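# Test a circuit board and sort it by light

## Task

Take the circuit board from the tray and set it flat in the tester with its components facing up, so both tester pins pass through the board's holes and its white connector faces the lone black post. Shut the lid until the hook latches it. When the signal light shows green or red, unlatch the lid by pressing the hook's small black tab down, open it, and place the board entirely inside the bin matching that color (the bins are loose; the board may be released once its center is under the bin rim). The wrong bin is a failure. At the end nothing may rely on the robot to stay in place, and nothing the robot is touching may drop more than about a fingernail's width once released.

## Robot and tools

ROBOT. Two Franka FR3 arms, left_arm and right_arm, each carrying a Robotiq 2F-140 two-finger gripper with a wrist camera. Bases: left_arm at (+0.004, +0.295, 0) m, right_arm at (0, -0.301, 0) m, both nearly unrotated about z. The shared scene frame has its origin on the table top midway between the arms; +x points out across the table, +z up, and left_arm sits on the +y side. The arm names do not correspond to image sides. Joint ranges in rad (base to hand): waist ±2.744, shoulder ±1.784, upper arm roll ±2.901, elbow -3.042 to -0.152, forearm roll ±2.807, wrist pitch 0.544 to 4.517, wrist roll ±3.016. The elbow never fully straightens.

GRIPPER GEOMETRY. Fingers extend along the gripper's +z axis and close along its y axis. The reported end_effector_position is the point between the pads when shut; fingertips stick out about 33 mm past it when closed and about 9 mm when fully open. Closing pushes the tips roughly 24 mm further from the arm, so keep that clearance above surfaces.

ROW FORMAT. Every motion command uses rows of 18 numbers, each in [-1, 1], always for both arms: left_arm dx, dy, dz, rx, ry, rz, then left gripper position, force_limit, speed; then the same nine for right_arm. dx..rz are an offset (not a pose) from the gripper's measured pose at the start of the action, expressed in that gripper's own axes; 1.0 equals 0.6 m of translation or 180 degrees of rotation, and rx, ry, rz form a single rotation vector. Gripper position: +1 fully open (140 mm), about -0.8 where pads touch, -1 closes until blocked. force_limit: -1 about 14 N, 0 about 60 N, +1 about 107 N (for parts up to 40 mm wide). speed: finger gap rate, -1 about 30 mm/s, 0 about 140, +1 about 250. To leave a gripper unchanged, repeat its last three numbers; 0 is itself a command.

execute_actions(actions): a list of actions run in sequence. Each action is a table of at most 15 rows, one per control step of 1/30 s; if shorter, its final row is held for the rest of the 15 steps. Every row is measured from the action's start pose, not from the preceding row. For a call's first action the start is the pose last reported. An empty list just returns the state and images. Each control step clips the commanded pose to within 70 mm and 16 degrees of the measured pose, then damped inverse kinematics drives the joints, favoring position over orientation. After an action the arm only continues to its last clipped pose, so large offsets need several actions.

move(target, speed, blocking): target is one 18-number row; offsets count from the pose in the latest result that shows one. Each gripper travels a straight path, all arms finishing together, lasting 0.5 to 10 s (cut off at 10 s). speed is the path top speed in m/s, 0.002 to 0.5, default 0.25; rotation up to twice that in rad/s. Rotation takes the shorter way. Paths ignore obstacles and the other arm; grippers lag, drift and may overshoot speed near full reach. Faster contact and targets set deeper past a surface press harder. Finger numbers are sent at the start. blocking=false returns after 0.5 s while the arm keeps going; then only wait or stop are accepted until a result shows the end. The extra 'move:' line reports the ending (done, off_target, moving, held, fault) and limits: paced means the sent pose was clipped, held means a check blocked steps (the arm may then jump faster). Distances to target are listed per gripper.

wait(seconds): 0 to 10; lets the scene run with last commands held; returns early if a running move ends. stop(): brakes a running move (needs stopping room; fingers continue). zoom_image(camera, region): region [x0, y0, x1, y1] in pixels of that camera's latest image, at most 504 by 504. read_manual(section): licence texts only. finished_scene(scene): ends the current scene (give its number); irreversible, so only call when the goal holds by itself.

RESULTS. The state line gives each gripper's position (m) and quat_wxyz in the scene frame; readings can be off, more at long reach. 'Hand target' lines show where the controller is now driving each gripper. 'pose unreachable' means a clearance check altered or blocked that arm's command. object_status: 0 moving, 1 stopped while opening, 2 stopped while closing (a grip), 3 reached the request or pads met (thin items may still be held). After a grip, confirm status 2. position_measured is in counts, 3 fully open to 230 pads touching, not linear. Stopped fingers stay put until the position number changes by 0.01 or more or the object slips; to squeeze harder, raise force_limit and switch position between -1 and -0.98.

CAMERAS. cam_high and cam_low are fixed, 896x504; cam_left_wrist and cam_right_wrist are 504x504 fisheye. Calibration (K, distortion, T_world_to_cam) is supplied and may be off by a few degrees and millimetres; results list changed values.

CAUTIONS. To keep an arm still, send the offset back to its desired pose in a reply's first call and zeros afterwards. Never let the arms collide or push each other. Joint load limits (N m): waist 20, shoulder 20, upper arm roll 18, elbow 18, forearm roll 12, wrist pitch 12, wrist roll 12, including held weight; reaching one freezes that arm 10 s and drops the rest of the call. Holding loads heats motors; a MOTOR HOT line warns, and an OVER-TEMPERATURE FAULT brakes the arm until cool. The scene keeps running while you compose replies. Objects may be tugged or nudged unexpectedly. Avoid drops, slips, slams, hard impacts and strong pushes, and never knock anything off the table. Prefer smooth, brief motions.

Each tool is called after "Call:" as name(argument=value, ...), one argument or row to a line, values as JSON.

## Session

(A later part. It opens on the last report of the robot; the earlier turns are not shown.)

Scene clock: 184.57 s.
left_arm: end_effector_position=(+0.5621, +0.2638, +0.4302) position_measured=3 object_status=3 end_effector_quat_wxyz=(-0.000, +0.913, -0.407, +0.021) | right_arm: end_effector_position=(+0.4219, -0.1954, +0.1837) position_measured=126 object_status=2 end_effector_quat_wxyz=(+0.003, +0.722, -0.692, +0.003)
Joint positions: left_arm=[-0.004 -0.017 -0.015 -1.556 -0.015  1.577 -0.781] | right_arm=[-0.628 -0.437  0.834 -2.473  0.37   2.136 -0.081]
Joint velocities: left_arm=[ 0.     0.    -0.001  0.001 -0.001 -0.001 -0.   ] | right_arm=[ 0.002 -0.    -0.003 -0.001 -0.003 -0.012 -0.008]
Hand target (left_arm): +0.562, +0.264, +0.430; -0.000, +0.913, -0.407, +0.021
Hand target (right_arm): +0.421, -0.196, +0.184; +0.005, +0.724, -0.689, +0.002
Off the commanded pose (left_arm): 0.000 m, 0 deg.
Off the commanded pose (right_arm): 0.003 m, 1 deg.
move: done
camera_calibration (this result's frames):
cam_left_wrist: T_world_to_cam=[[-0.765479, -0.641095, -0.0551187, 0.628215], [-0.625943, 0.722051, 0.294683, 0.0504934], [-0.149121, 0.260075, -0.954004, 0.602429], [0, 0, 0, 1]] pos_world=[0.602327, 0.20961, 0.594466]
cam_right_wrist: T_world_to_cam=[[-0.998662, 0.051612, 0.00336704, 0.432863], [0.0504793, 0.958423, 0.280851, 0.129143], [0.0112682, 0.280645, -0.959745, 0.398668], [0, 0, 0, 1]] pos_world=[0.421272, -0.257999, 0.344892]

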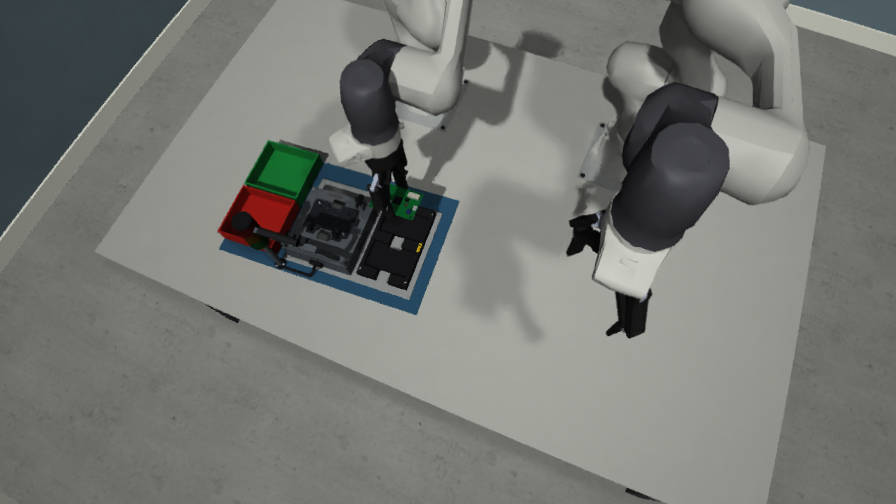

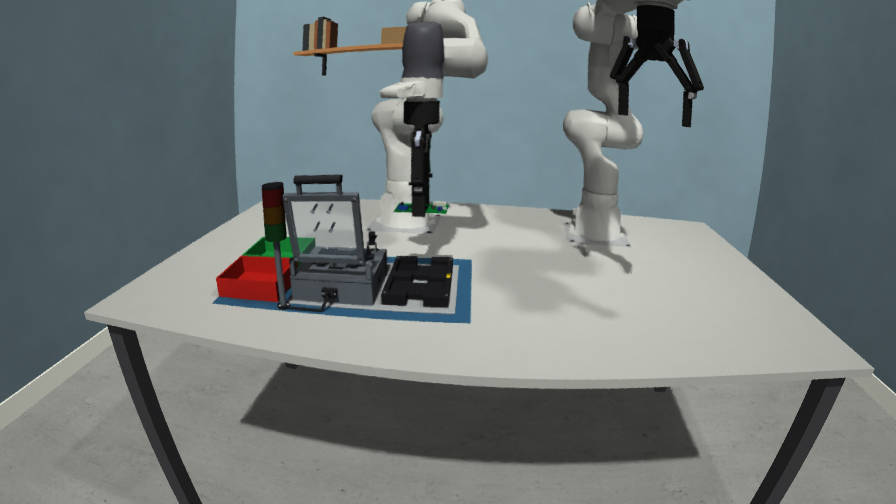

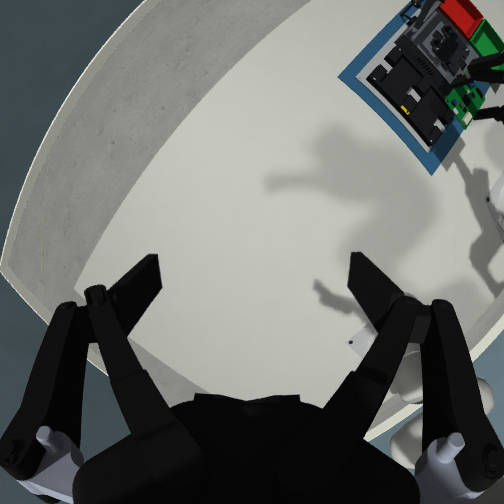

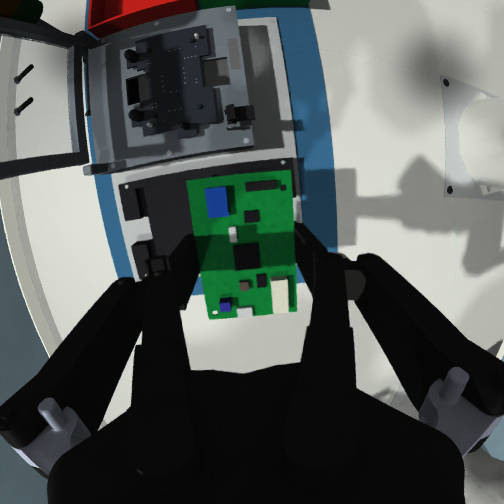

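Call:
move(
  target=[0,0,0,0,0,0,1,0,0, 0.079,-0.1146,0,0,0,-0.011,-1,0,-0.7],
  speed=0.1,
)

Call:
wait(
  seconds=0.5,
)

Call:
zoom_image(
  camera="cam_right_wrist",
  region=[150,40,350,240],
)

Scene clock: 272.83 s.
left_arm: end_effector_position=(+0.5621, +0.2638, +0.4302) position_measured=3 object_status=3 end_effector_quat_wxyz=(-0.000, +0.913, -0.407, +0.021) | right_arm: end_effector_position=(+0.4890, -0.2404, +0.1812) position_measured=126 object_status=2 end_effector_quat_wxyz=(+0.006, +0.736, -0.677, +0.001)
Joint positions: left_arm=[-0.004 -0.017 -0.015 -1.556 -0.015  1.577 -0.781] | right_arm=[-0.79  -0.176  0.888 -2.298  0.154  2.172 -0.073]
Joint velocities: left_arm=[ 0.    -0.001 -0.001  0.001 -0.001  0.001  0.001] | right_arm=[ 0.     0.003  0.009  0.004 -0.021  0.     0.015]
Hand target (left_arm): +0.562, +0.264, +0.430; -0.000, +0.913, -0.407, +0.021
Hand target (right_arm): +0.491, -0.241, +0.182; +0.006, +0.734, -0.679, +0.003
Off the commanded pose (left_arm): 0.000 m, 0 deg.
Off the commanded pose (right_arm): 0.005 m, 1 deg.
move: off_target (right_arm)
camera_calibration (this result's frames):
cam_left_wrist: T_world_to_cam=[[-0.765479, -0.641095, -0.0551187, 0.628215], [-0.625943, 0.722051, 0.294683, 0.0504934], [-0.149121, 0.260075, -0.954004, 0.602428], [0, 0, 0, 1]] pos_world=[0.602327, 0.209611, 0.594466]
cam_right_wrist: T_world_to_cam=[[-0.999881, 0.0096466, 0.0120168, 0.491149], [0.0126205, 0.960096, 0.279386, 0.188732], [-0.00884212, 0.279504, -0.960104, 0.417745], [0, 0, 0, 1]] pos_world=[0.492402, -0.3027, 0.342447]

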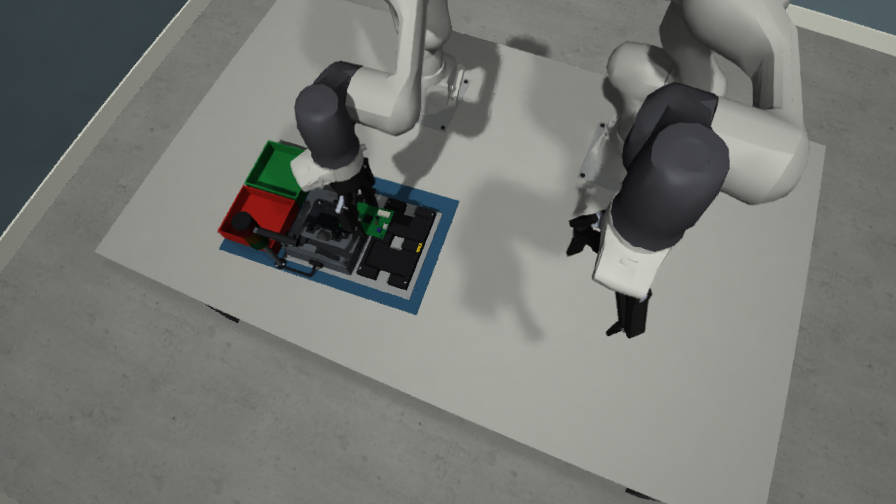

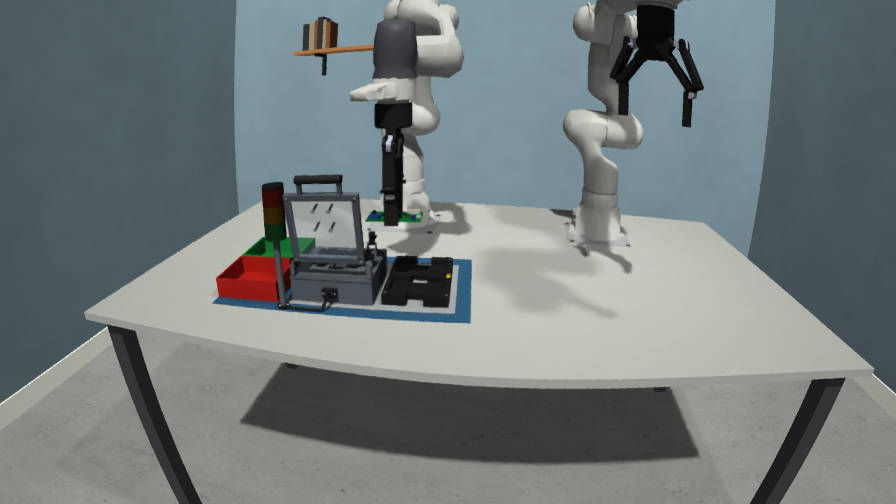

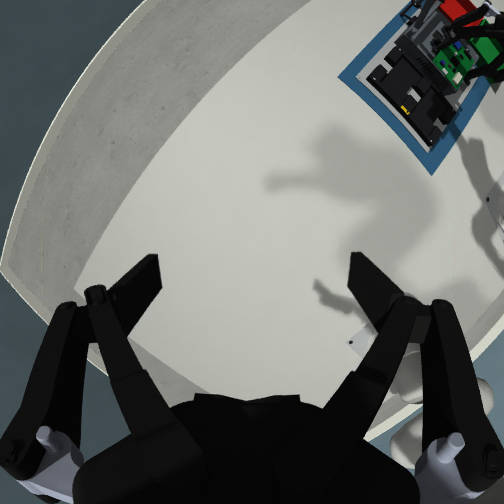

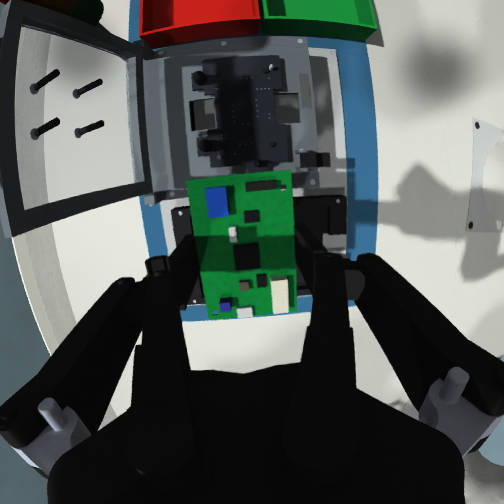

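Scene clock: 273.33 s.
left_arm: end_effector_position=(+0.5621, +0.2638, +0.4302) position_measured=3 object_status=3 end_effector_quat_wxyz=(-0.000, +0.913, -0.407, +0.021) | right_arm: end_effector_position=(+0.4892, -0.2407, +0.1813) position_measured=126 object_status=2 end_effector_quat_wxyz=(+0.007, +0.735, -0.678, +0.001)
Joint positions: left_arm=[-0.004 -0.017 -0.015 -1.556 -0.015  1.577 -0.781] | right_arm=[-0.79  -0.176  0.889 -2.298  0.152  2.172 -0.069]
Joint velocities: left_arm=[ 0.001 -0.001 -0.001  0.    -0.     0.001 -0.001] | right_arm=[ 0.001  0.001  0.001 -0.    -0.    -0.     0.004]
Hand target (left_arm): +0.562, +0.264, +0.430; -0.000, +0.913, -0.407, +0.021
Hand target (right_arm): +0.491, -0.241, +0.182; +0.006, +0.734, -0.679, +0.003
Off the commanded pose (left_arm): 0.000 m, 0 deg.
Off the commanded pose (right_arm): 0.004 m, 1 deg.
wait: 0.50 s; at rest by 0.17 s
camera_calibration (this result's frames):
cam_left_wrist: T_world_to_cam=[[-0.765479, -0.641095, -0.0551187, 0.628215], [-0.625943, 0.722051, 0.294683, 0.0504935], [-0.149121, 0.260075, -0.954004, 0.602429], [0, 0, 0, 1]] pos_world=[0.602327, 0.209611, 0.594466]
cam_right_wrist: T_world_to_cam=[[-0.999864, 0.0116744, 0.0116723, 0.491886], [0.0144576, 0.960549, 0.277734, 0.188474], [-0.0079694, 0.277865, -0.960587, 0.417169], [0, 0, 0, 1]] pos_world=[0.492419, -0.302698, 0.34264]

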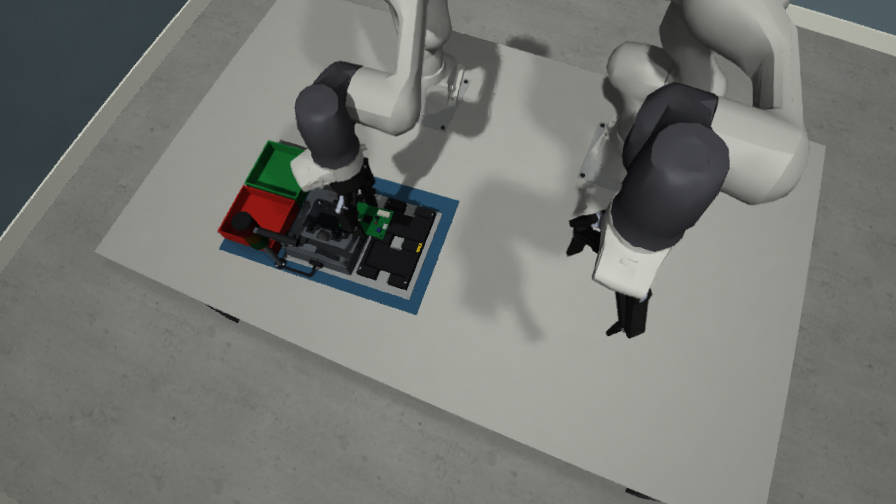

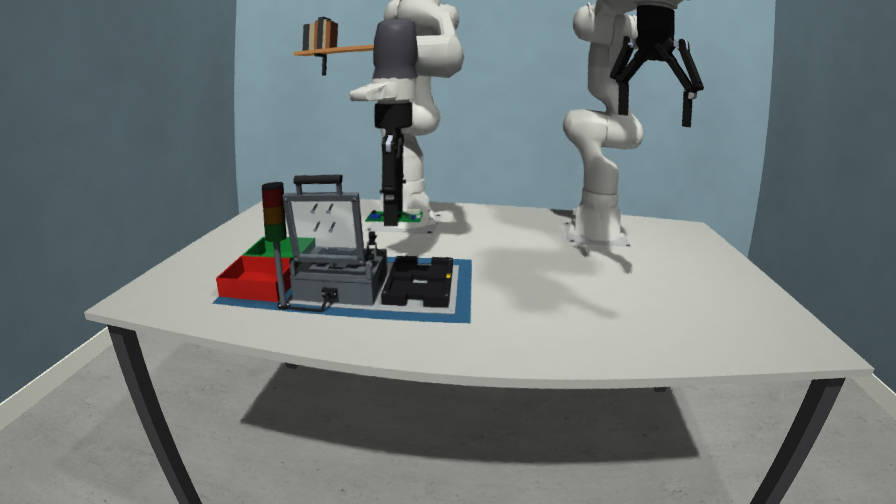

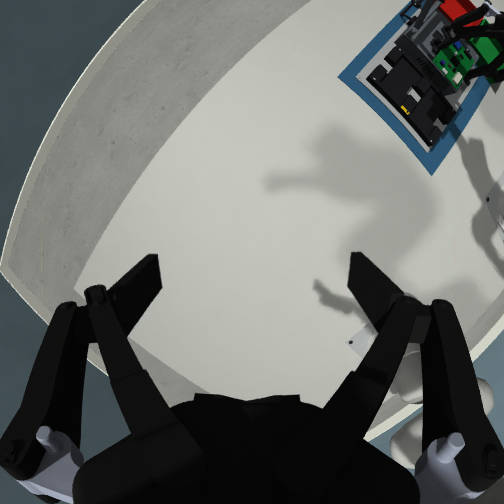

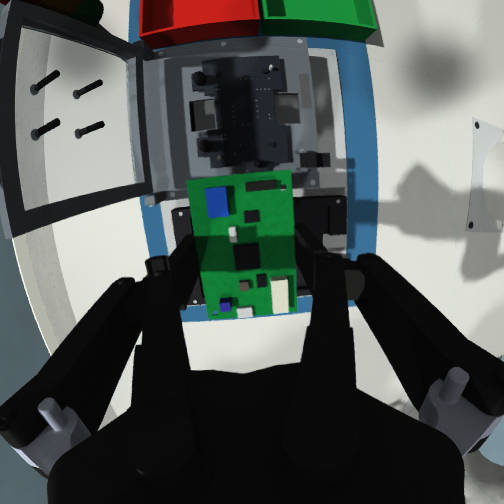

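Region (150, 40, 350, 240) of cam_right_wrist's 504x504 image, scaled by 2.520, with more detail than that image has.

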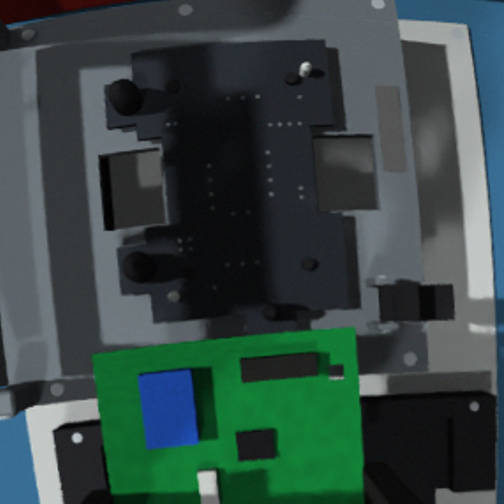

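Call:
execute_actions(
  actions=[],
)

Scene clock: 304.03 s.
left_arm: end_effector_position=(+0.5621, +0.2638, +0.4302) position_measured=3 object_status=3 end_effector_quat_wxyz=(-0.000, +0.913, -0.407, +0.021) | right_arm: end_effector_position=(+0.4893, -0.2406, +0.1813) position_measured=126 object_status=2 end_effector_quat_wxyz=(+0.007, +0.735, -0.678, +0.001)
Joint positions: left_arm=[-0.004 -0.017 -0.015 -1.556 -0.015  1.577 -0.781] | right_arm=[-0.79  -0.176  0.889 -2.297  0.152  2.172 -0.068]
Joint velocities: left_arm=[-0.001 -0.     0.    -0.    -0.001  0.     0.   ] | right_arm=[ 0.     0.    -0.001 -0.001  0.001 -0.    -0.001]
Hand target (left_arm): +0.562, +0.264, +0.430; -0.000, +0.913, -0.407, +0.021
Hand target (right_arm): +0.491, -0.241, +0.182; +0.006, +0.734, -0.679, +0.003
Off the commanded pose (left_arm): 0.000 m, 0 deg.
Off the commanded pose (right_arm): 0.004 m, 1 deg.
camera_calibration (this result's frames):
cam_left_wrist: T_world_to_cam=[[-0.765479, -0.641095, -0.0551189, 0.628215], [-0.625943, 0.722051, 0.294683, 0.0504934], [-0.149121, 0.260075, -0.954004, 0.602428], [0, 0, 0, 1]] pos_world=[0.602327, 0.209611, 0.594466]
cam_right_wrist: T_world_to_cam=[[-0.999856, 0.0125026, 0.0114599, 0.492229], [0.015194, 0.960544, 0.277713, 0.188094], [-0.00753556, 0.277847, -0.960596, 0.417003], [0, 0, 0, 1]] pos_world=[0.492443, -0.30269, 0.342694]

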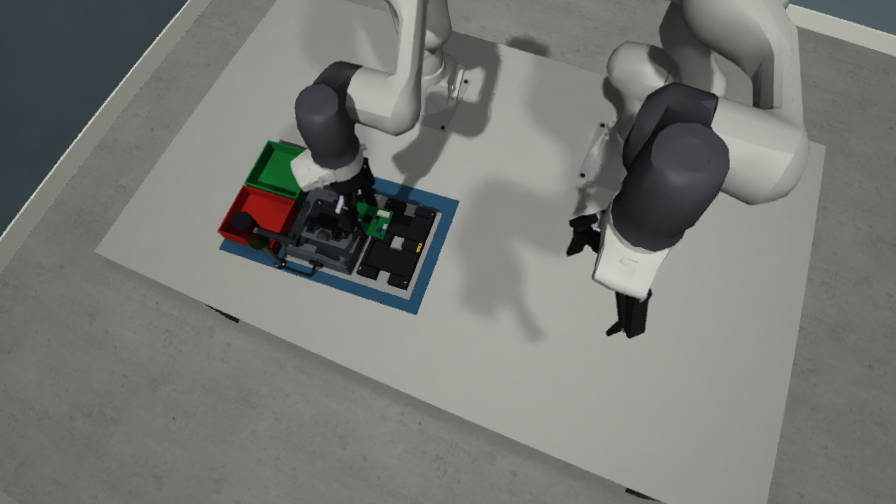

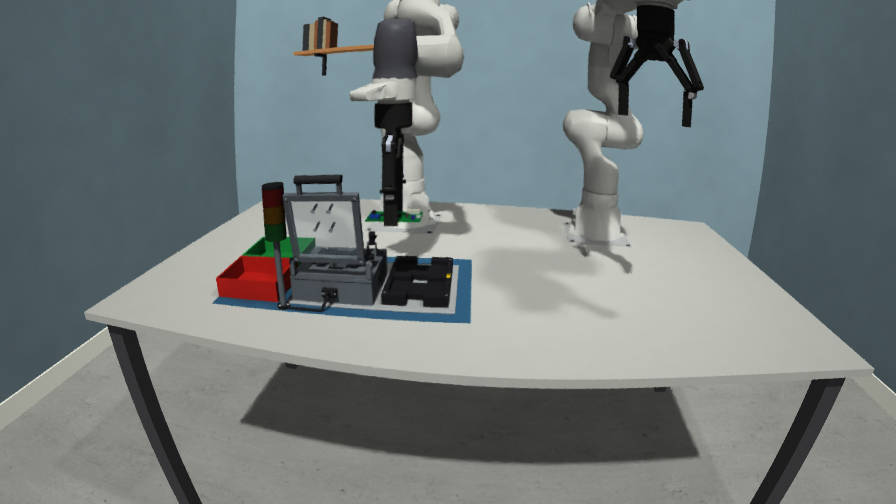

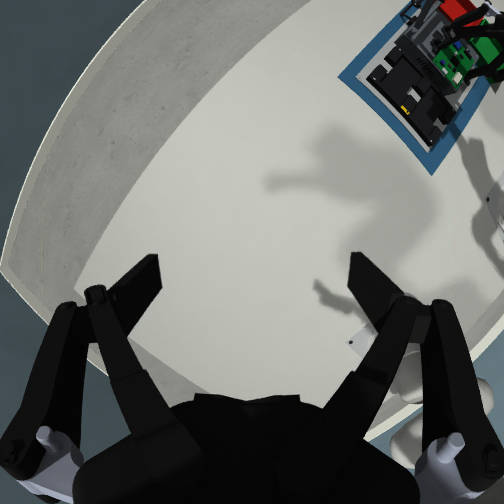

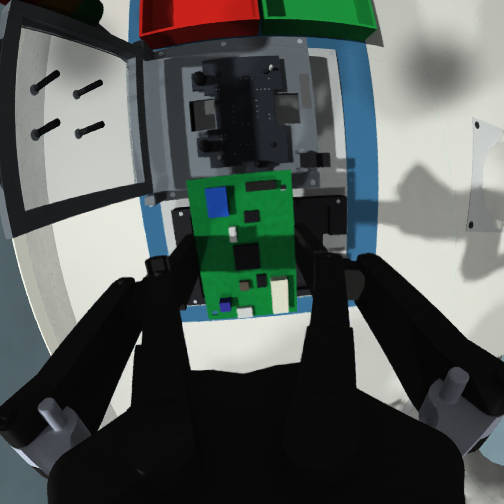

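Call:
move(
  target=[0,0,0,0,0,0,1,0,0, 0.1943,0.0168,0.0,0,0,0,-1,0,-0.7],
  speed=0.1,
)

Call:
zoom_image(
  camera="cam_right_wrist",
  region=[120,100,400,380],
)

Scene clock: 330.83 s.
left_arm: end_effector_position=(+0.5621, +0.2638, +0.4302) position_measured=3 object_status=3 end_effector_quat_wxyz=(-0.000, +0.913, -0.407, +0.021) | right_arm: end_effector_position=(+0.4836, -0.3556, +0.1801) position_measured=126 object_status=2 end_effector_quat_wxyz=(+0.008, +0.730, -0.683, -0.003)
Joint positions: left_arm=[-0.004 -0.017 -0.015 -1.556 -0.015  1.577 -0.781] | right_arm=[-0.851 -0.164  0.72  -2.314  0.118  2.174 -0.264]
Joint velocities: left_arm=[-0.    -0.001 -0.     0.    -0.002  0.001  0.001] | right_arm=[-0.    -0.    -0.    -0.001  0.001  0.001 -0.031]
Hand target (left_arm): +0.562, +0.264, +0.430; -0.000, +0.913, -0.407, +0.021
Hand target (right_arm): +0.485, -0.356, +0.181; +0.007, +0.735, -0.678, -0.000
Off the commanded pose (left_arm): 0.000 m, 0 deg.
Off the commanded pose (right_arm): 0.006 m, 1 deg.
move: off_target (right_arm)
camera_calibration (this result's frames):
cam_left_wrist: T_world_to_cam=[[-0.76548, -0.641095, -0.0551187, 0.628215], [-0.625942, 0.722051, 0.294683, 0.0504932], [-0.149121, 0.260075, -0.954004, 0.602428], [0, 0, 0, 1]] pos_world=[0.602327, 0.20961, 0.594466]
cam_right_wrist: T_world_to_cam=[[-0.999454, 0.0265353, 0.0196854, 0.491254], [0.0309949, 0.959365, 0.28046, 0.290368], [-0.0114434, 0.280917, -0.959664, 0.450541], [0, 0, 0, 1]] pos_world=[0.487142, -0.418169, 0.341261]

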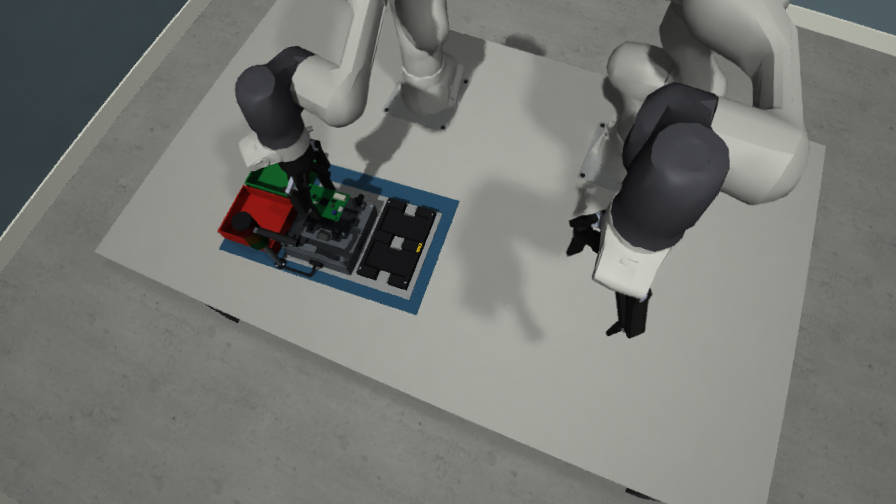

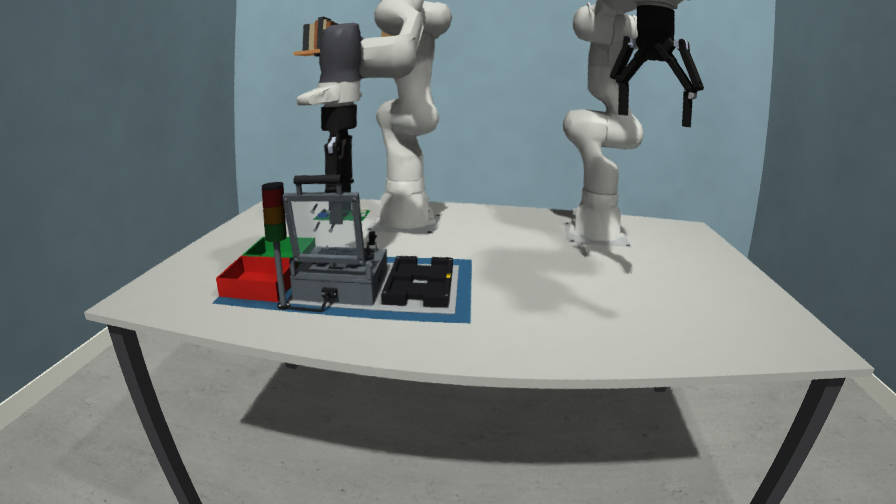

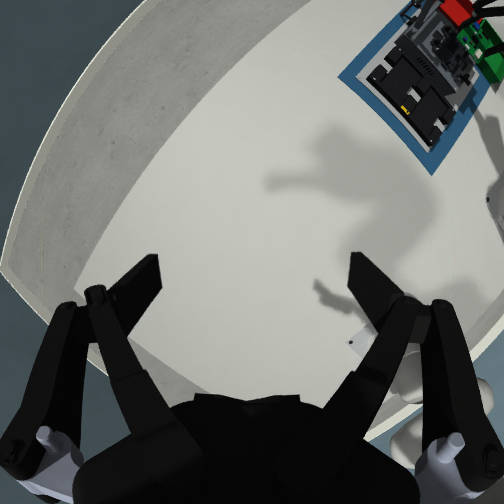

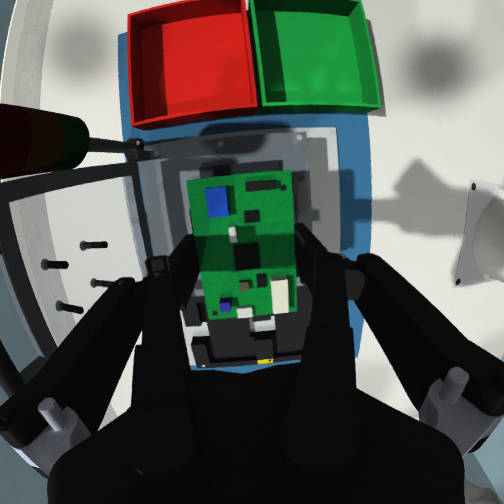

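Region (120, 100, 400, 380) of cam_right_wrist's 504x504 image, scaled by 1.800, with more detail than that image has.

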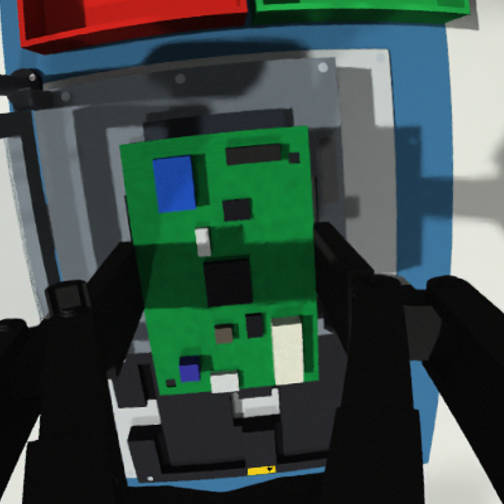

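Call:
move(
  target=[0,0,0,0,0,0,1,0,0, 0.0047,-0.0072,0.065,0,0,-0.0045,-1,0,-0.7],
  speed=0.04,
)

Call:
zoom_image(
  camera="cam_right_wrist",
  region=[120,100,400,380],
)

Scene clock: 338.77 s.
left_arm: end_effector_position=(+0.5621, +0.2638, +0.4302) position_measured=3 object_status=3 end_effector_quat_wxyz=(-0.000, +0.913, -0.407, +0.021) | right_arm: end_effector_position=(+0.4861, -0.3574, +0.1412) position_measured=126 object_status=2 end_effector_quat_wxyz=(+0.009, +0.738, -0.675, -0.005)
Joint positions: left_arm=[-0.004 -0.017 -0.015 -1.556 -0.015  1.577 -0.781] | right_arm=[-0.854 -0.075  0.732 -2.348  0.053  2.273 -0.24 ]
Joint velocities: left_arm=[-0.001  0.002  0.001  0.001 -0.    -0.    -0.   ] | right_arm=[ 0.    -0.    -0.001  0.    -0.004  0.011  0.013]
Hand target (left_arm): +0.562, +0.264, +0.430; -0.000, +0.913, -0.407, +0.021
Hand target (right_arm): +0.487, -0.358, +0.141; +0.009, +0.736, -0.677, -0.003
Off the commanded pose (left_arm): 0.000 m, 0 deg.
Off the commanded pose (right_arm): 0.002 m, 1 deg.
move: done
camera_calibration (this result's frames):
cam_left_wrist: T_world_to_cam=[[-0.76548, -0.641095, -0.0551188, 0.628215], [-0.625942, 0.722051, 0.294683, 0.0504932], [-0.149121, 0.260075, -0.954004, 0.602428], [0, 0, 0, 1]] pos_world=[0.602327, 0.20961, 0.594466]
cam_right_wrist: T_world_to_cam=[[-0.9997, 0.0043014, 0.0241202, 0.486179], [0.0109374, 0.959279, 0.28225, 0.312429], [-0.0219239, 0.282429, -0.959038, 0.419315], [0, 0, 0, 1]] pos_world=[0.491809, -0.420224, 0.302229]

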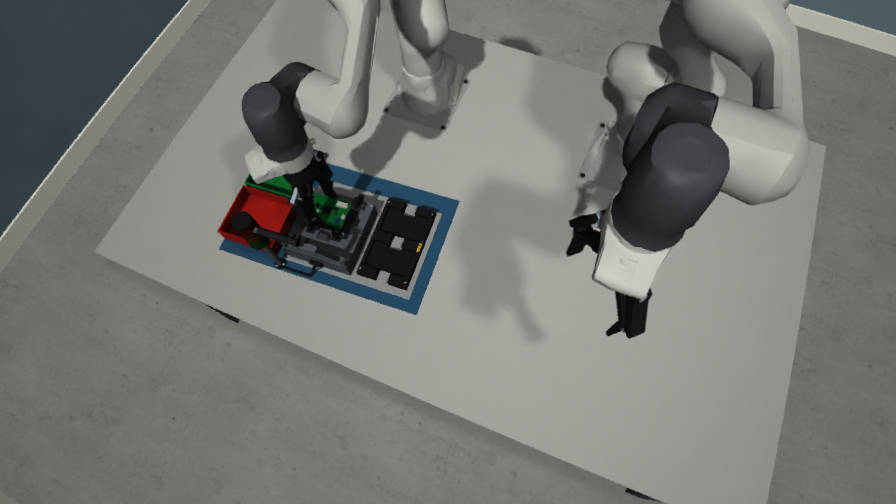

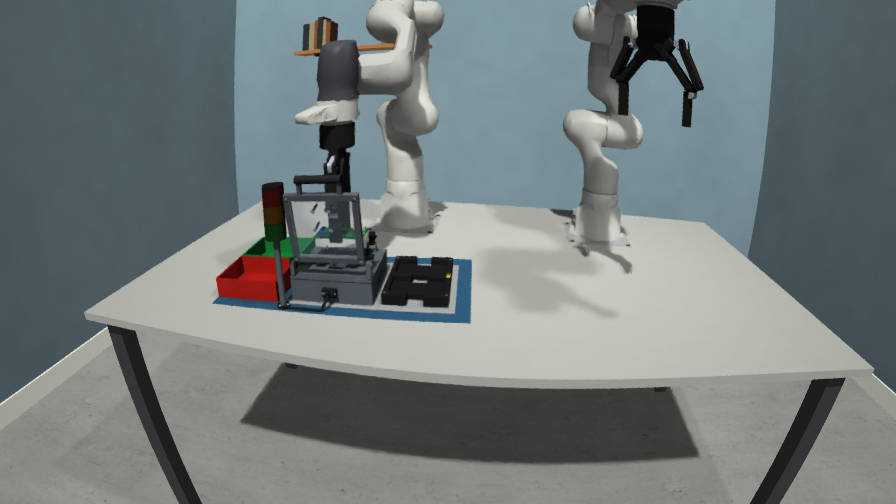

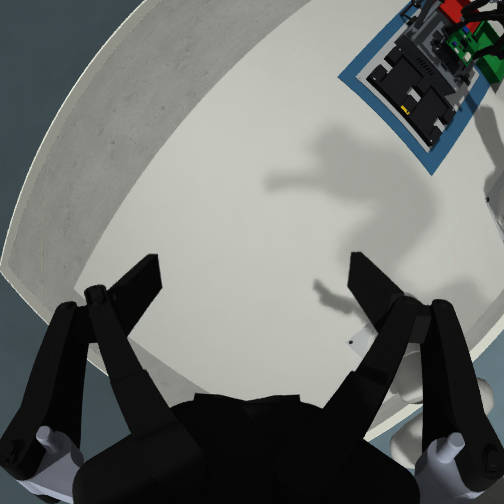

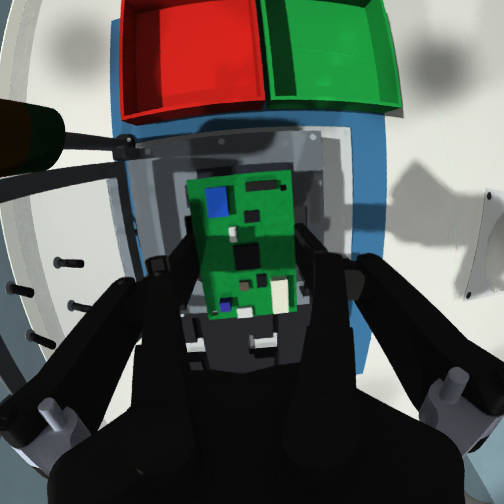

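Region (120, 100, 400, 380) of cam_right_wrist's 504x504 image, scaled by 1.800, with more detail than that image has.

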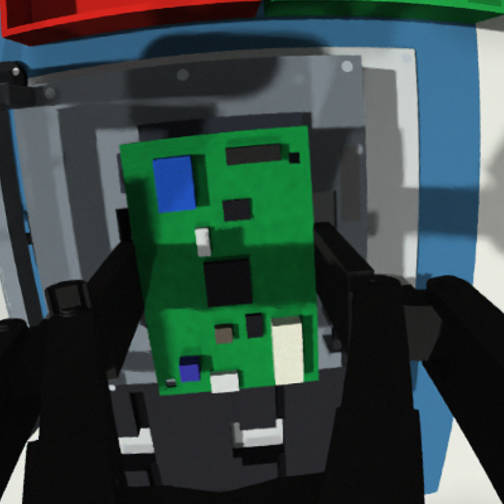

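Call:
zoom_image(
  camera="cam_high",
  region=[270,160,400,280],
)

Call:
zoom_image(
  camera="cam_right_wrist",
  region=[170,150,330,340],
)

Region (270, 160, 400, 280) of cam_high's 896x504 image, scaled by 3.877, with more detail than that image has; it fills the top 465 rows of this view, and the rest is white.

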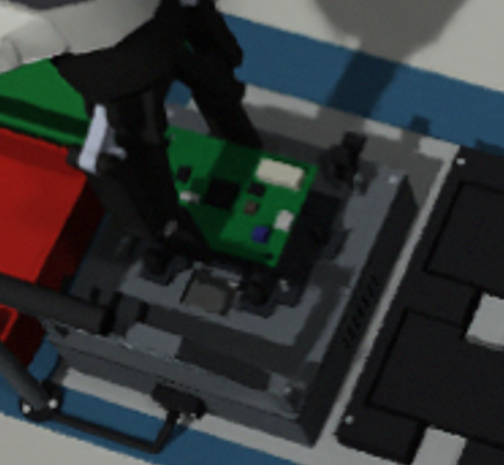

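Region (170, 150, 330, 340) of cam_right_wrist's 504x504 image, scaled by 2.653, with more detail than that image has; it fills the left 424 columns of this view, and the rest is white.

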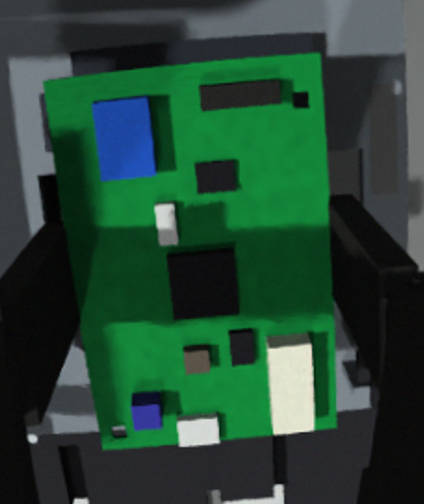

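Call:
move(
  target=[0,0,0,0,0,0,1,0,0, 0.0,-0.002,0.043,0,0,0,-1,0,-0.7],
  speed=0.03,
)

Call:
zoom_image(
  camera="cam_right_wrist",
  region=[120,100,400,380],
)

Call:
zoom_image(
  camera="cam_high",
  region=[270,160,400,280],
)

Scene clock: 361.93 s.
left_arm: end_effector_position=(+0.5621, +0.2638, +0.4302) position_measured=3 object_status=3 end_effector_quat_wxyz=(-0.000, +0.913, -0.407, +0.021) | right_arm: end_effector_position=(+0.4852, -0.3578, +0.1156) position_measured=126 object_status=2 end_effector_quat_wxyz=(+0.010, +0.740, -0.673, -0.007)
Joint positions: left_arm=[-0.004 -0.017 -0.015 -1.556 -0.015  1.577 -0.781] | right_arm=[-0.854 -0.016  0.733 -2.37   0.004  2.334 -0.21 ]
Joint velocities: left_arm=[ 0.    -0.001  0.    -0.001 -0.     0.     0.001] | right_arm=[ 0.002  0.001  0.    -0.001 -0.009  0.018  0.019]
Hand target (left_arm): +0.562, +0.264, +0.430; -0.000, +0.913, -0.407, +0.021
Hand target (right_arm): +0.487, -0.357, +0.115; +0.009, +0.738, -0.674, -0.005
Off the commanded pose (left_arm): 0.000 m, 0 deg.
Off the commanded pose (right_arm): 0.002 m, 0 deg.
move: done
camera_calibration (this result's frames):
cam_left_wrist: T_world_to_cam=[[-0.765479, -0.641095, -0.0551188, 0.628215], [-0.625943, 0.722051, 0.294683, 0.0504935], [-0.149121, 0.260075, -0.954004, 0.602429], [0, 0, 0, 1]] pos_world=[0.602327, 0.20961, 0.594466]
cam_right_wrist: T_world_to_cam=[[-0.999573, -0.00159451, 0.0291629, 0.483075], [0.00676757, 0.958688, 0.284379, 0.321603], [-0.0284115, 0.284456, -0.958268, 0.398667], [0, 0, 0, 1]] pos_world=[0.492019, -0.42095, 0.276484]

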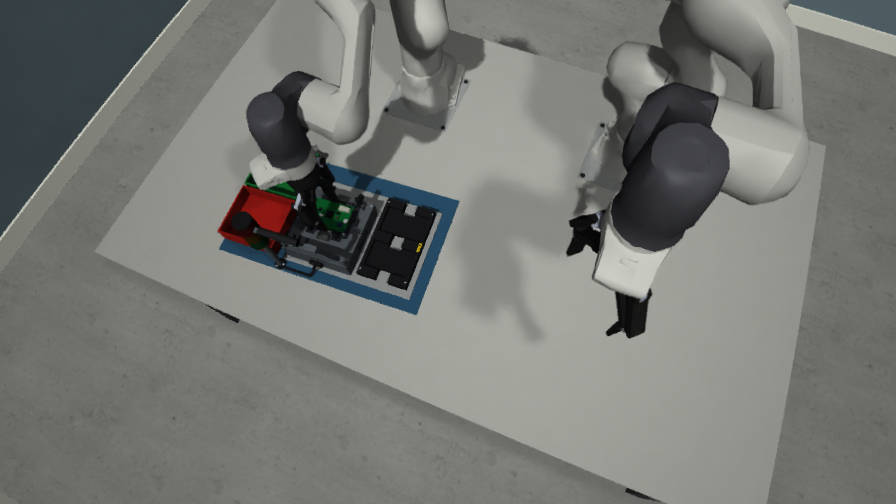

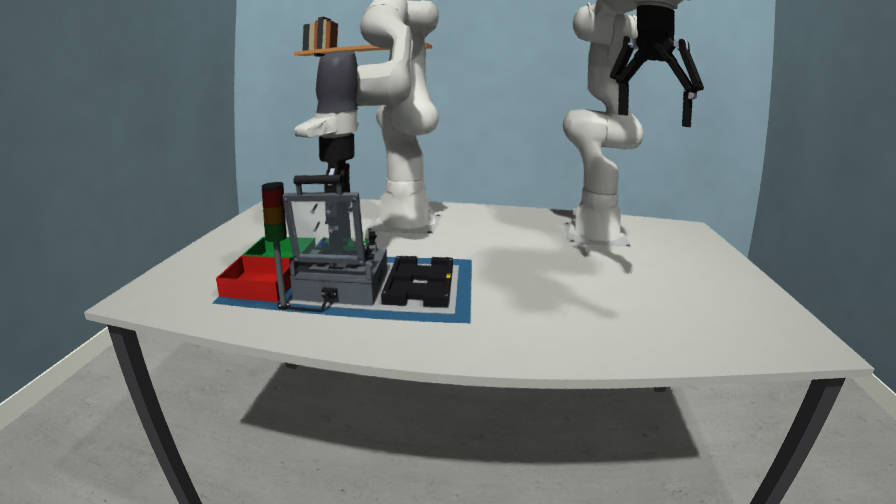

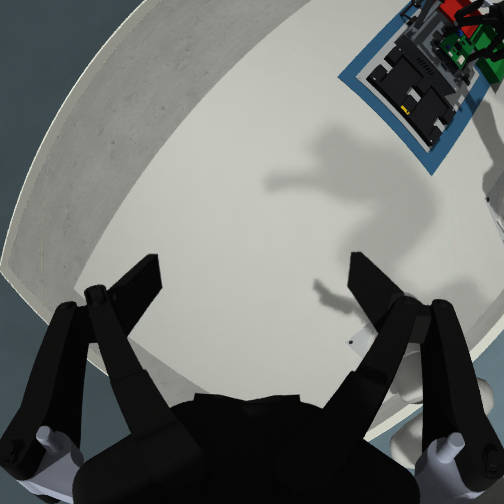

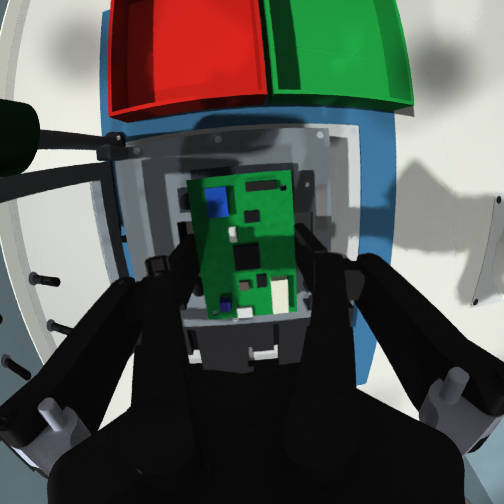

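Region (120, 100, 400, 380) of cam_right_wrist's 504x504 image, scaled by 1.800, with more detail than that image has.

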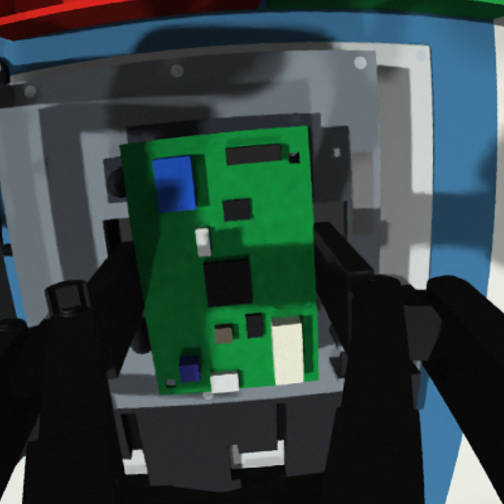

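Region (270, 160, 400, 280) of cam_high's 896x504 image, scaled by 3.877, with more detail than that image has; it fills the top 465 rows of this view, and the rest is white.

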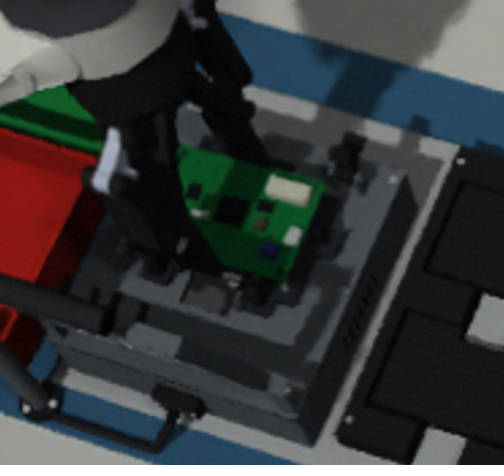

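Call:
zoom_image(
  camera="cam_right_wrist",
  region=[260,160,330,230],
)

Call:
zoom_image(
  camera="cam_right_wrist",
  region=[180,280,250,350],
)

Region (260, 160, 330, 230) of cam_right_wrist's 504x504 image, scaled by 7.200, with more detail than that image has.

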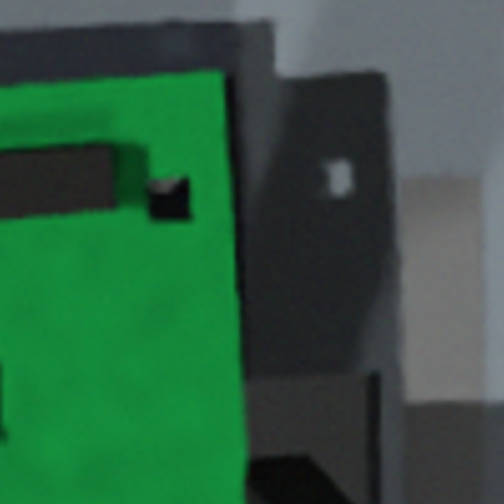

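Region (180, 280, 250, 350) of cam_right_wrist's 504x504 image, scaled by 7.200, with more detail than that image has.

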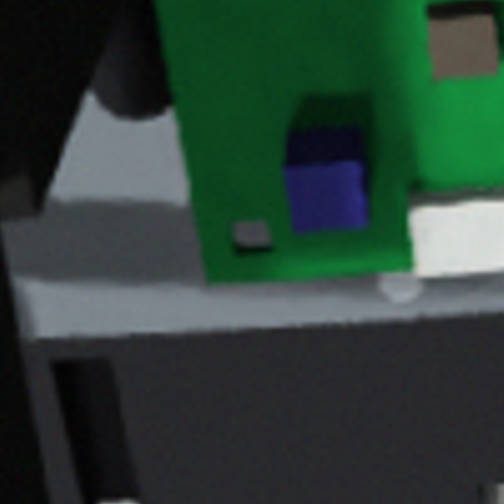

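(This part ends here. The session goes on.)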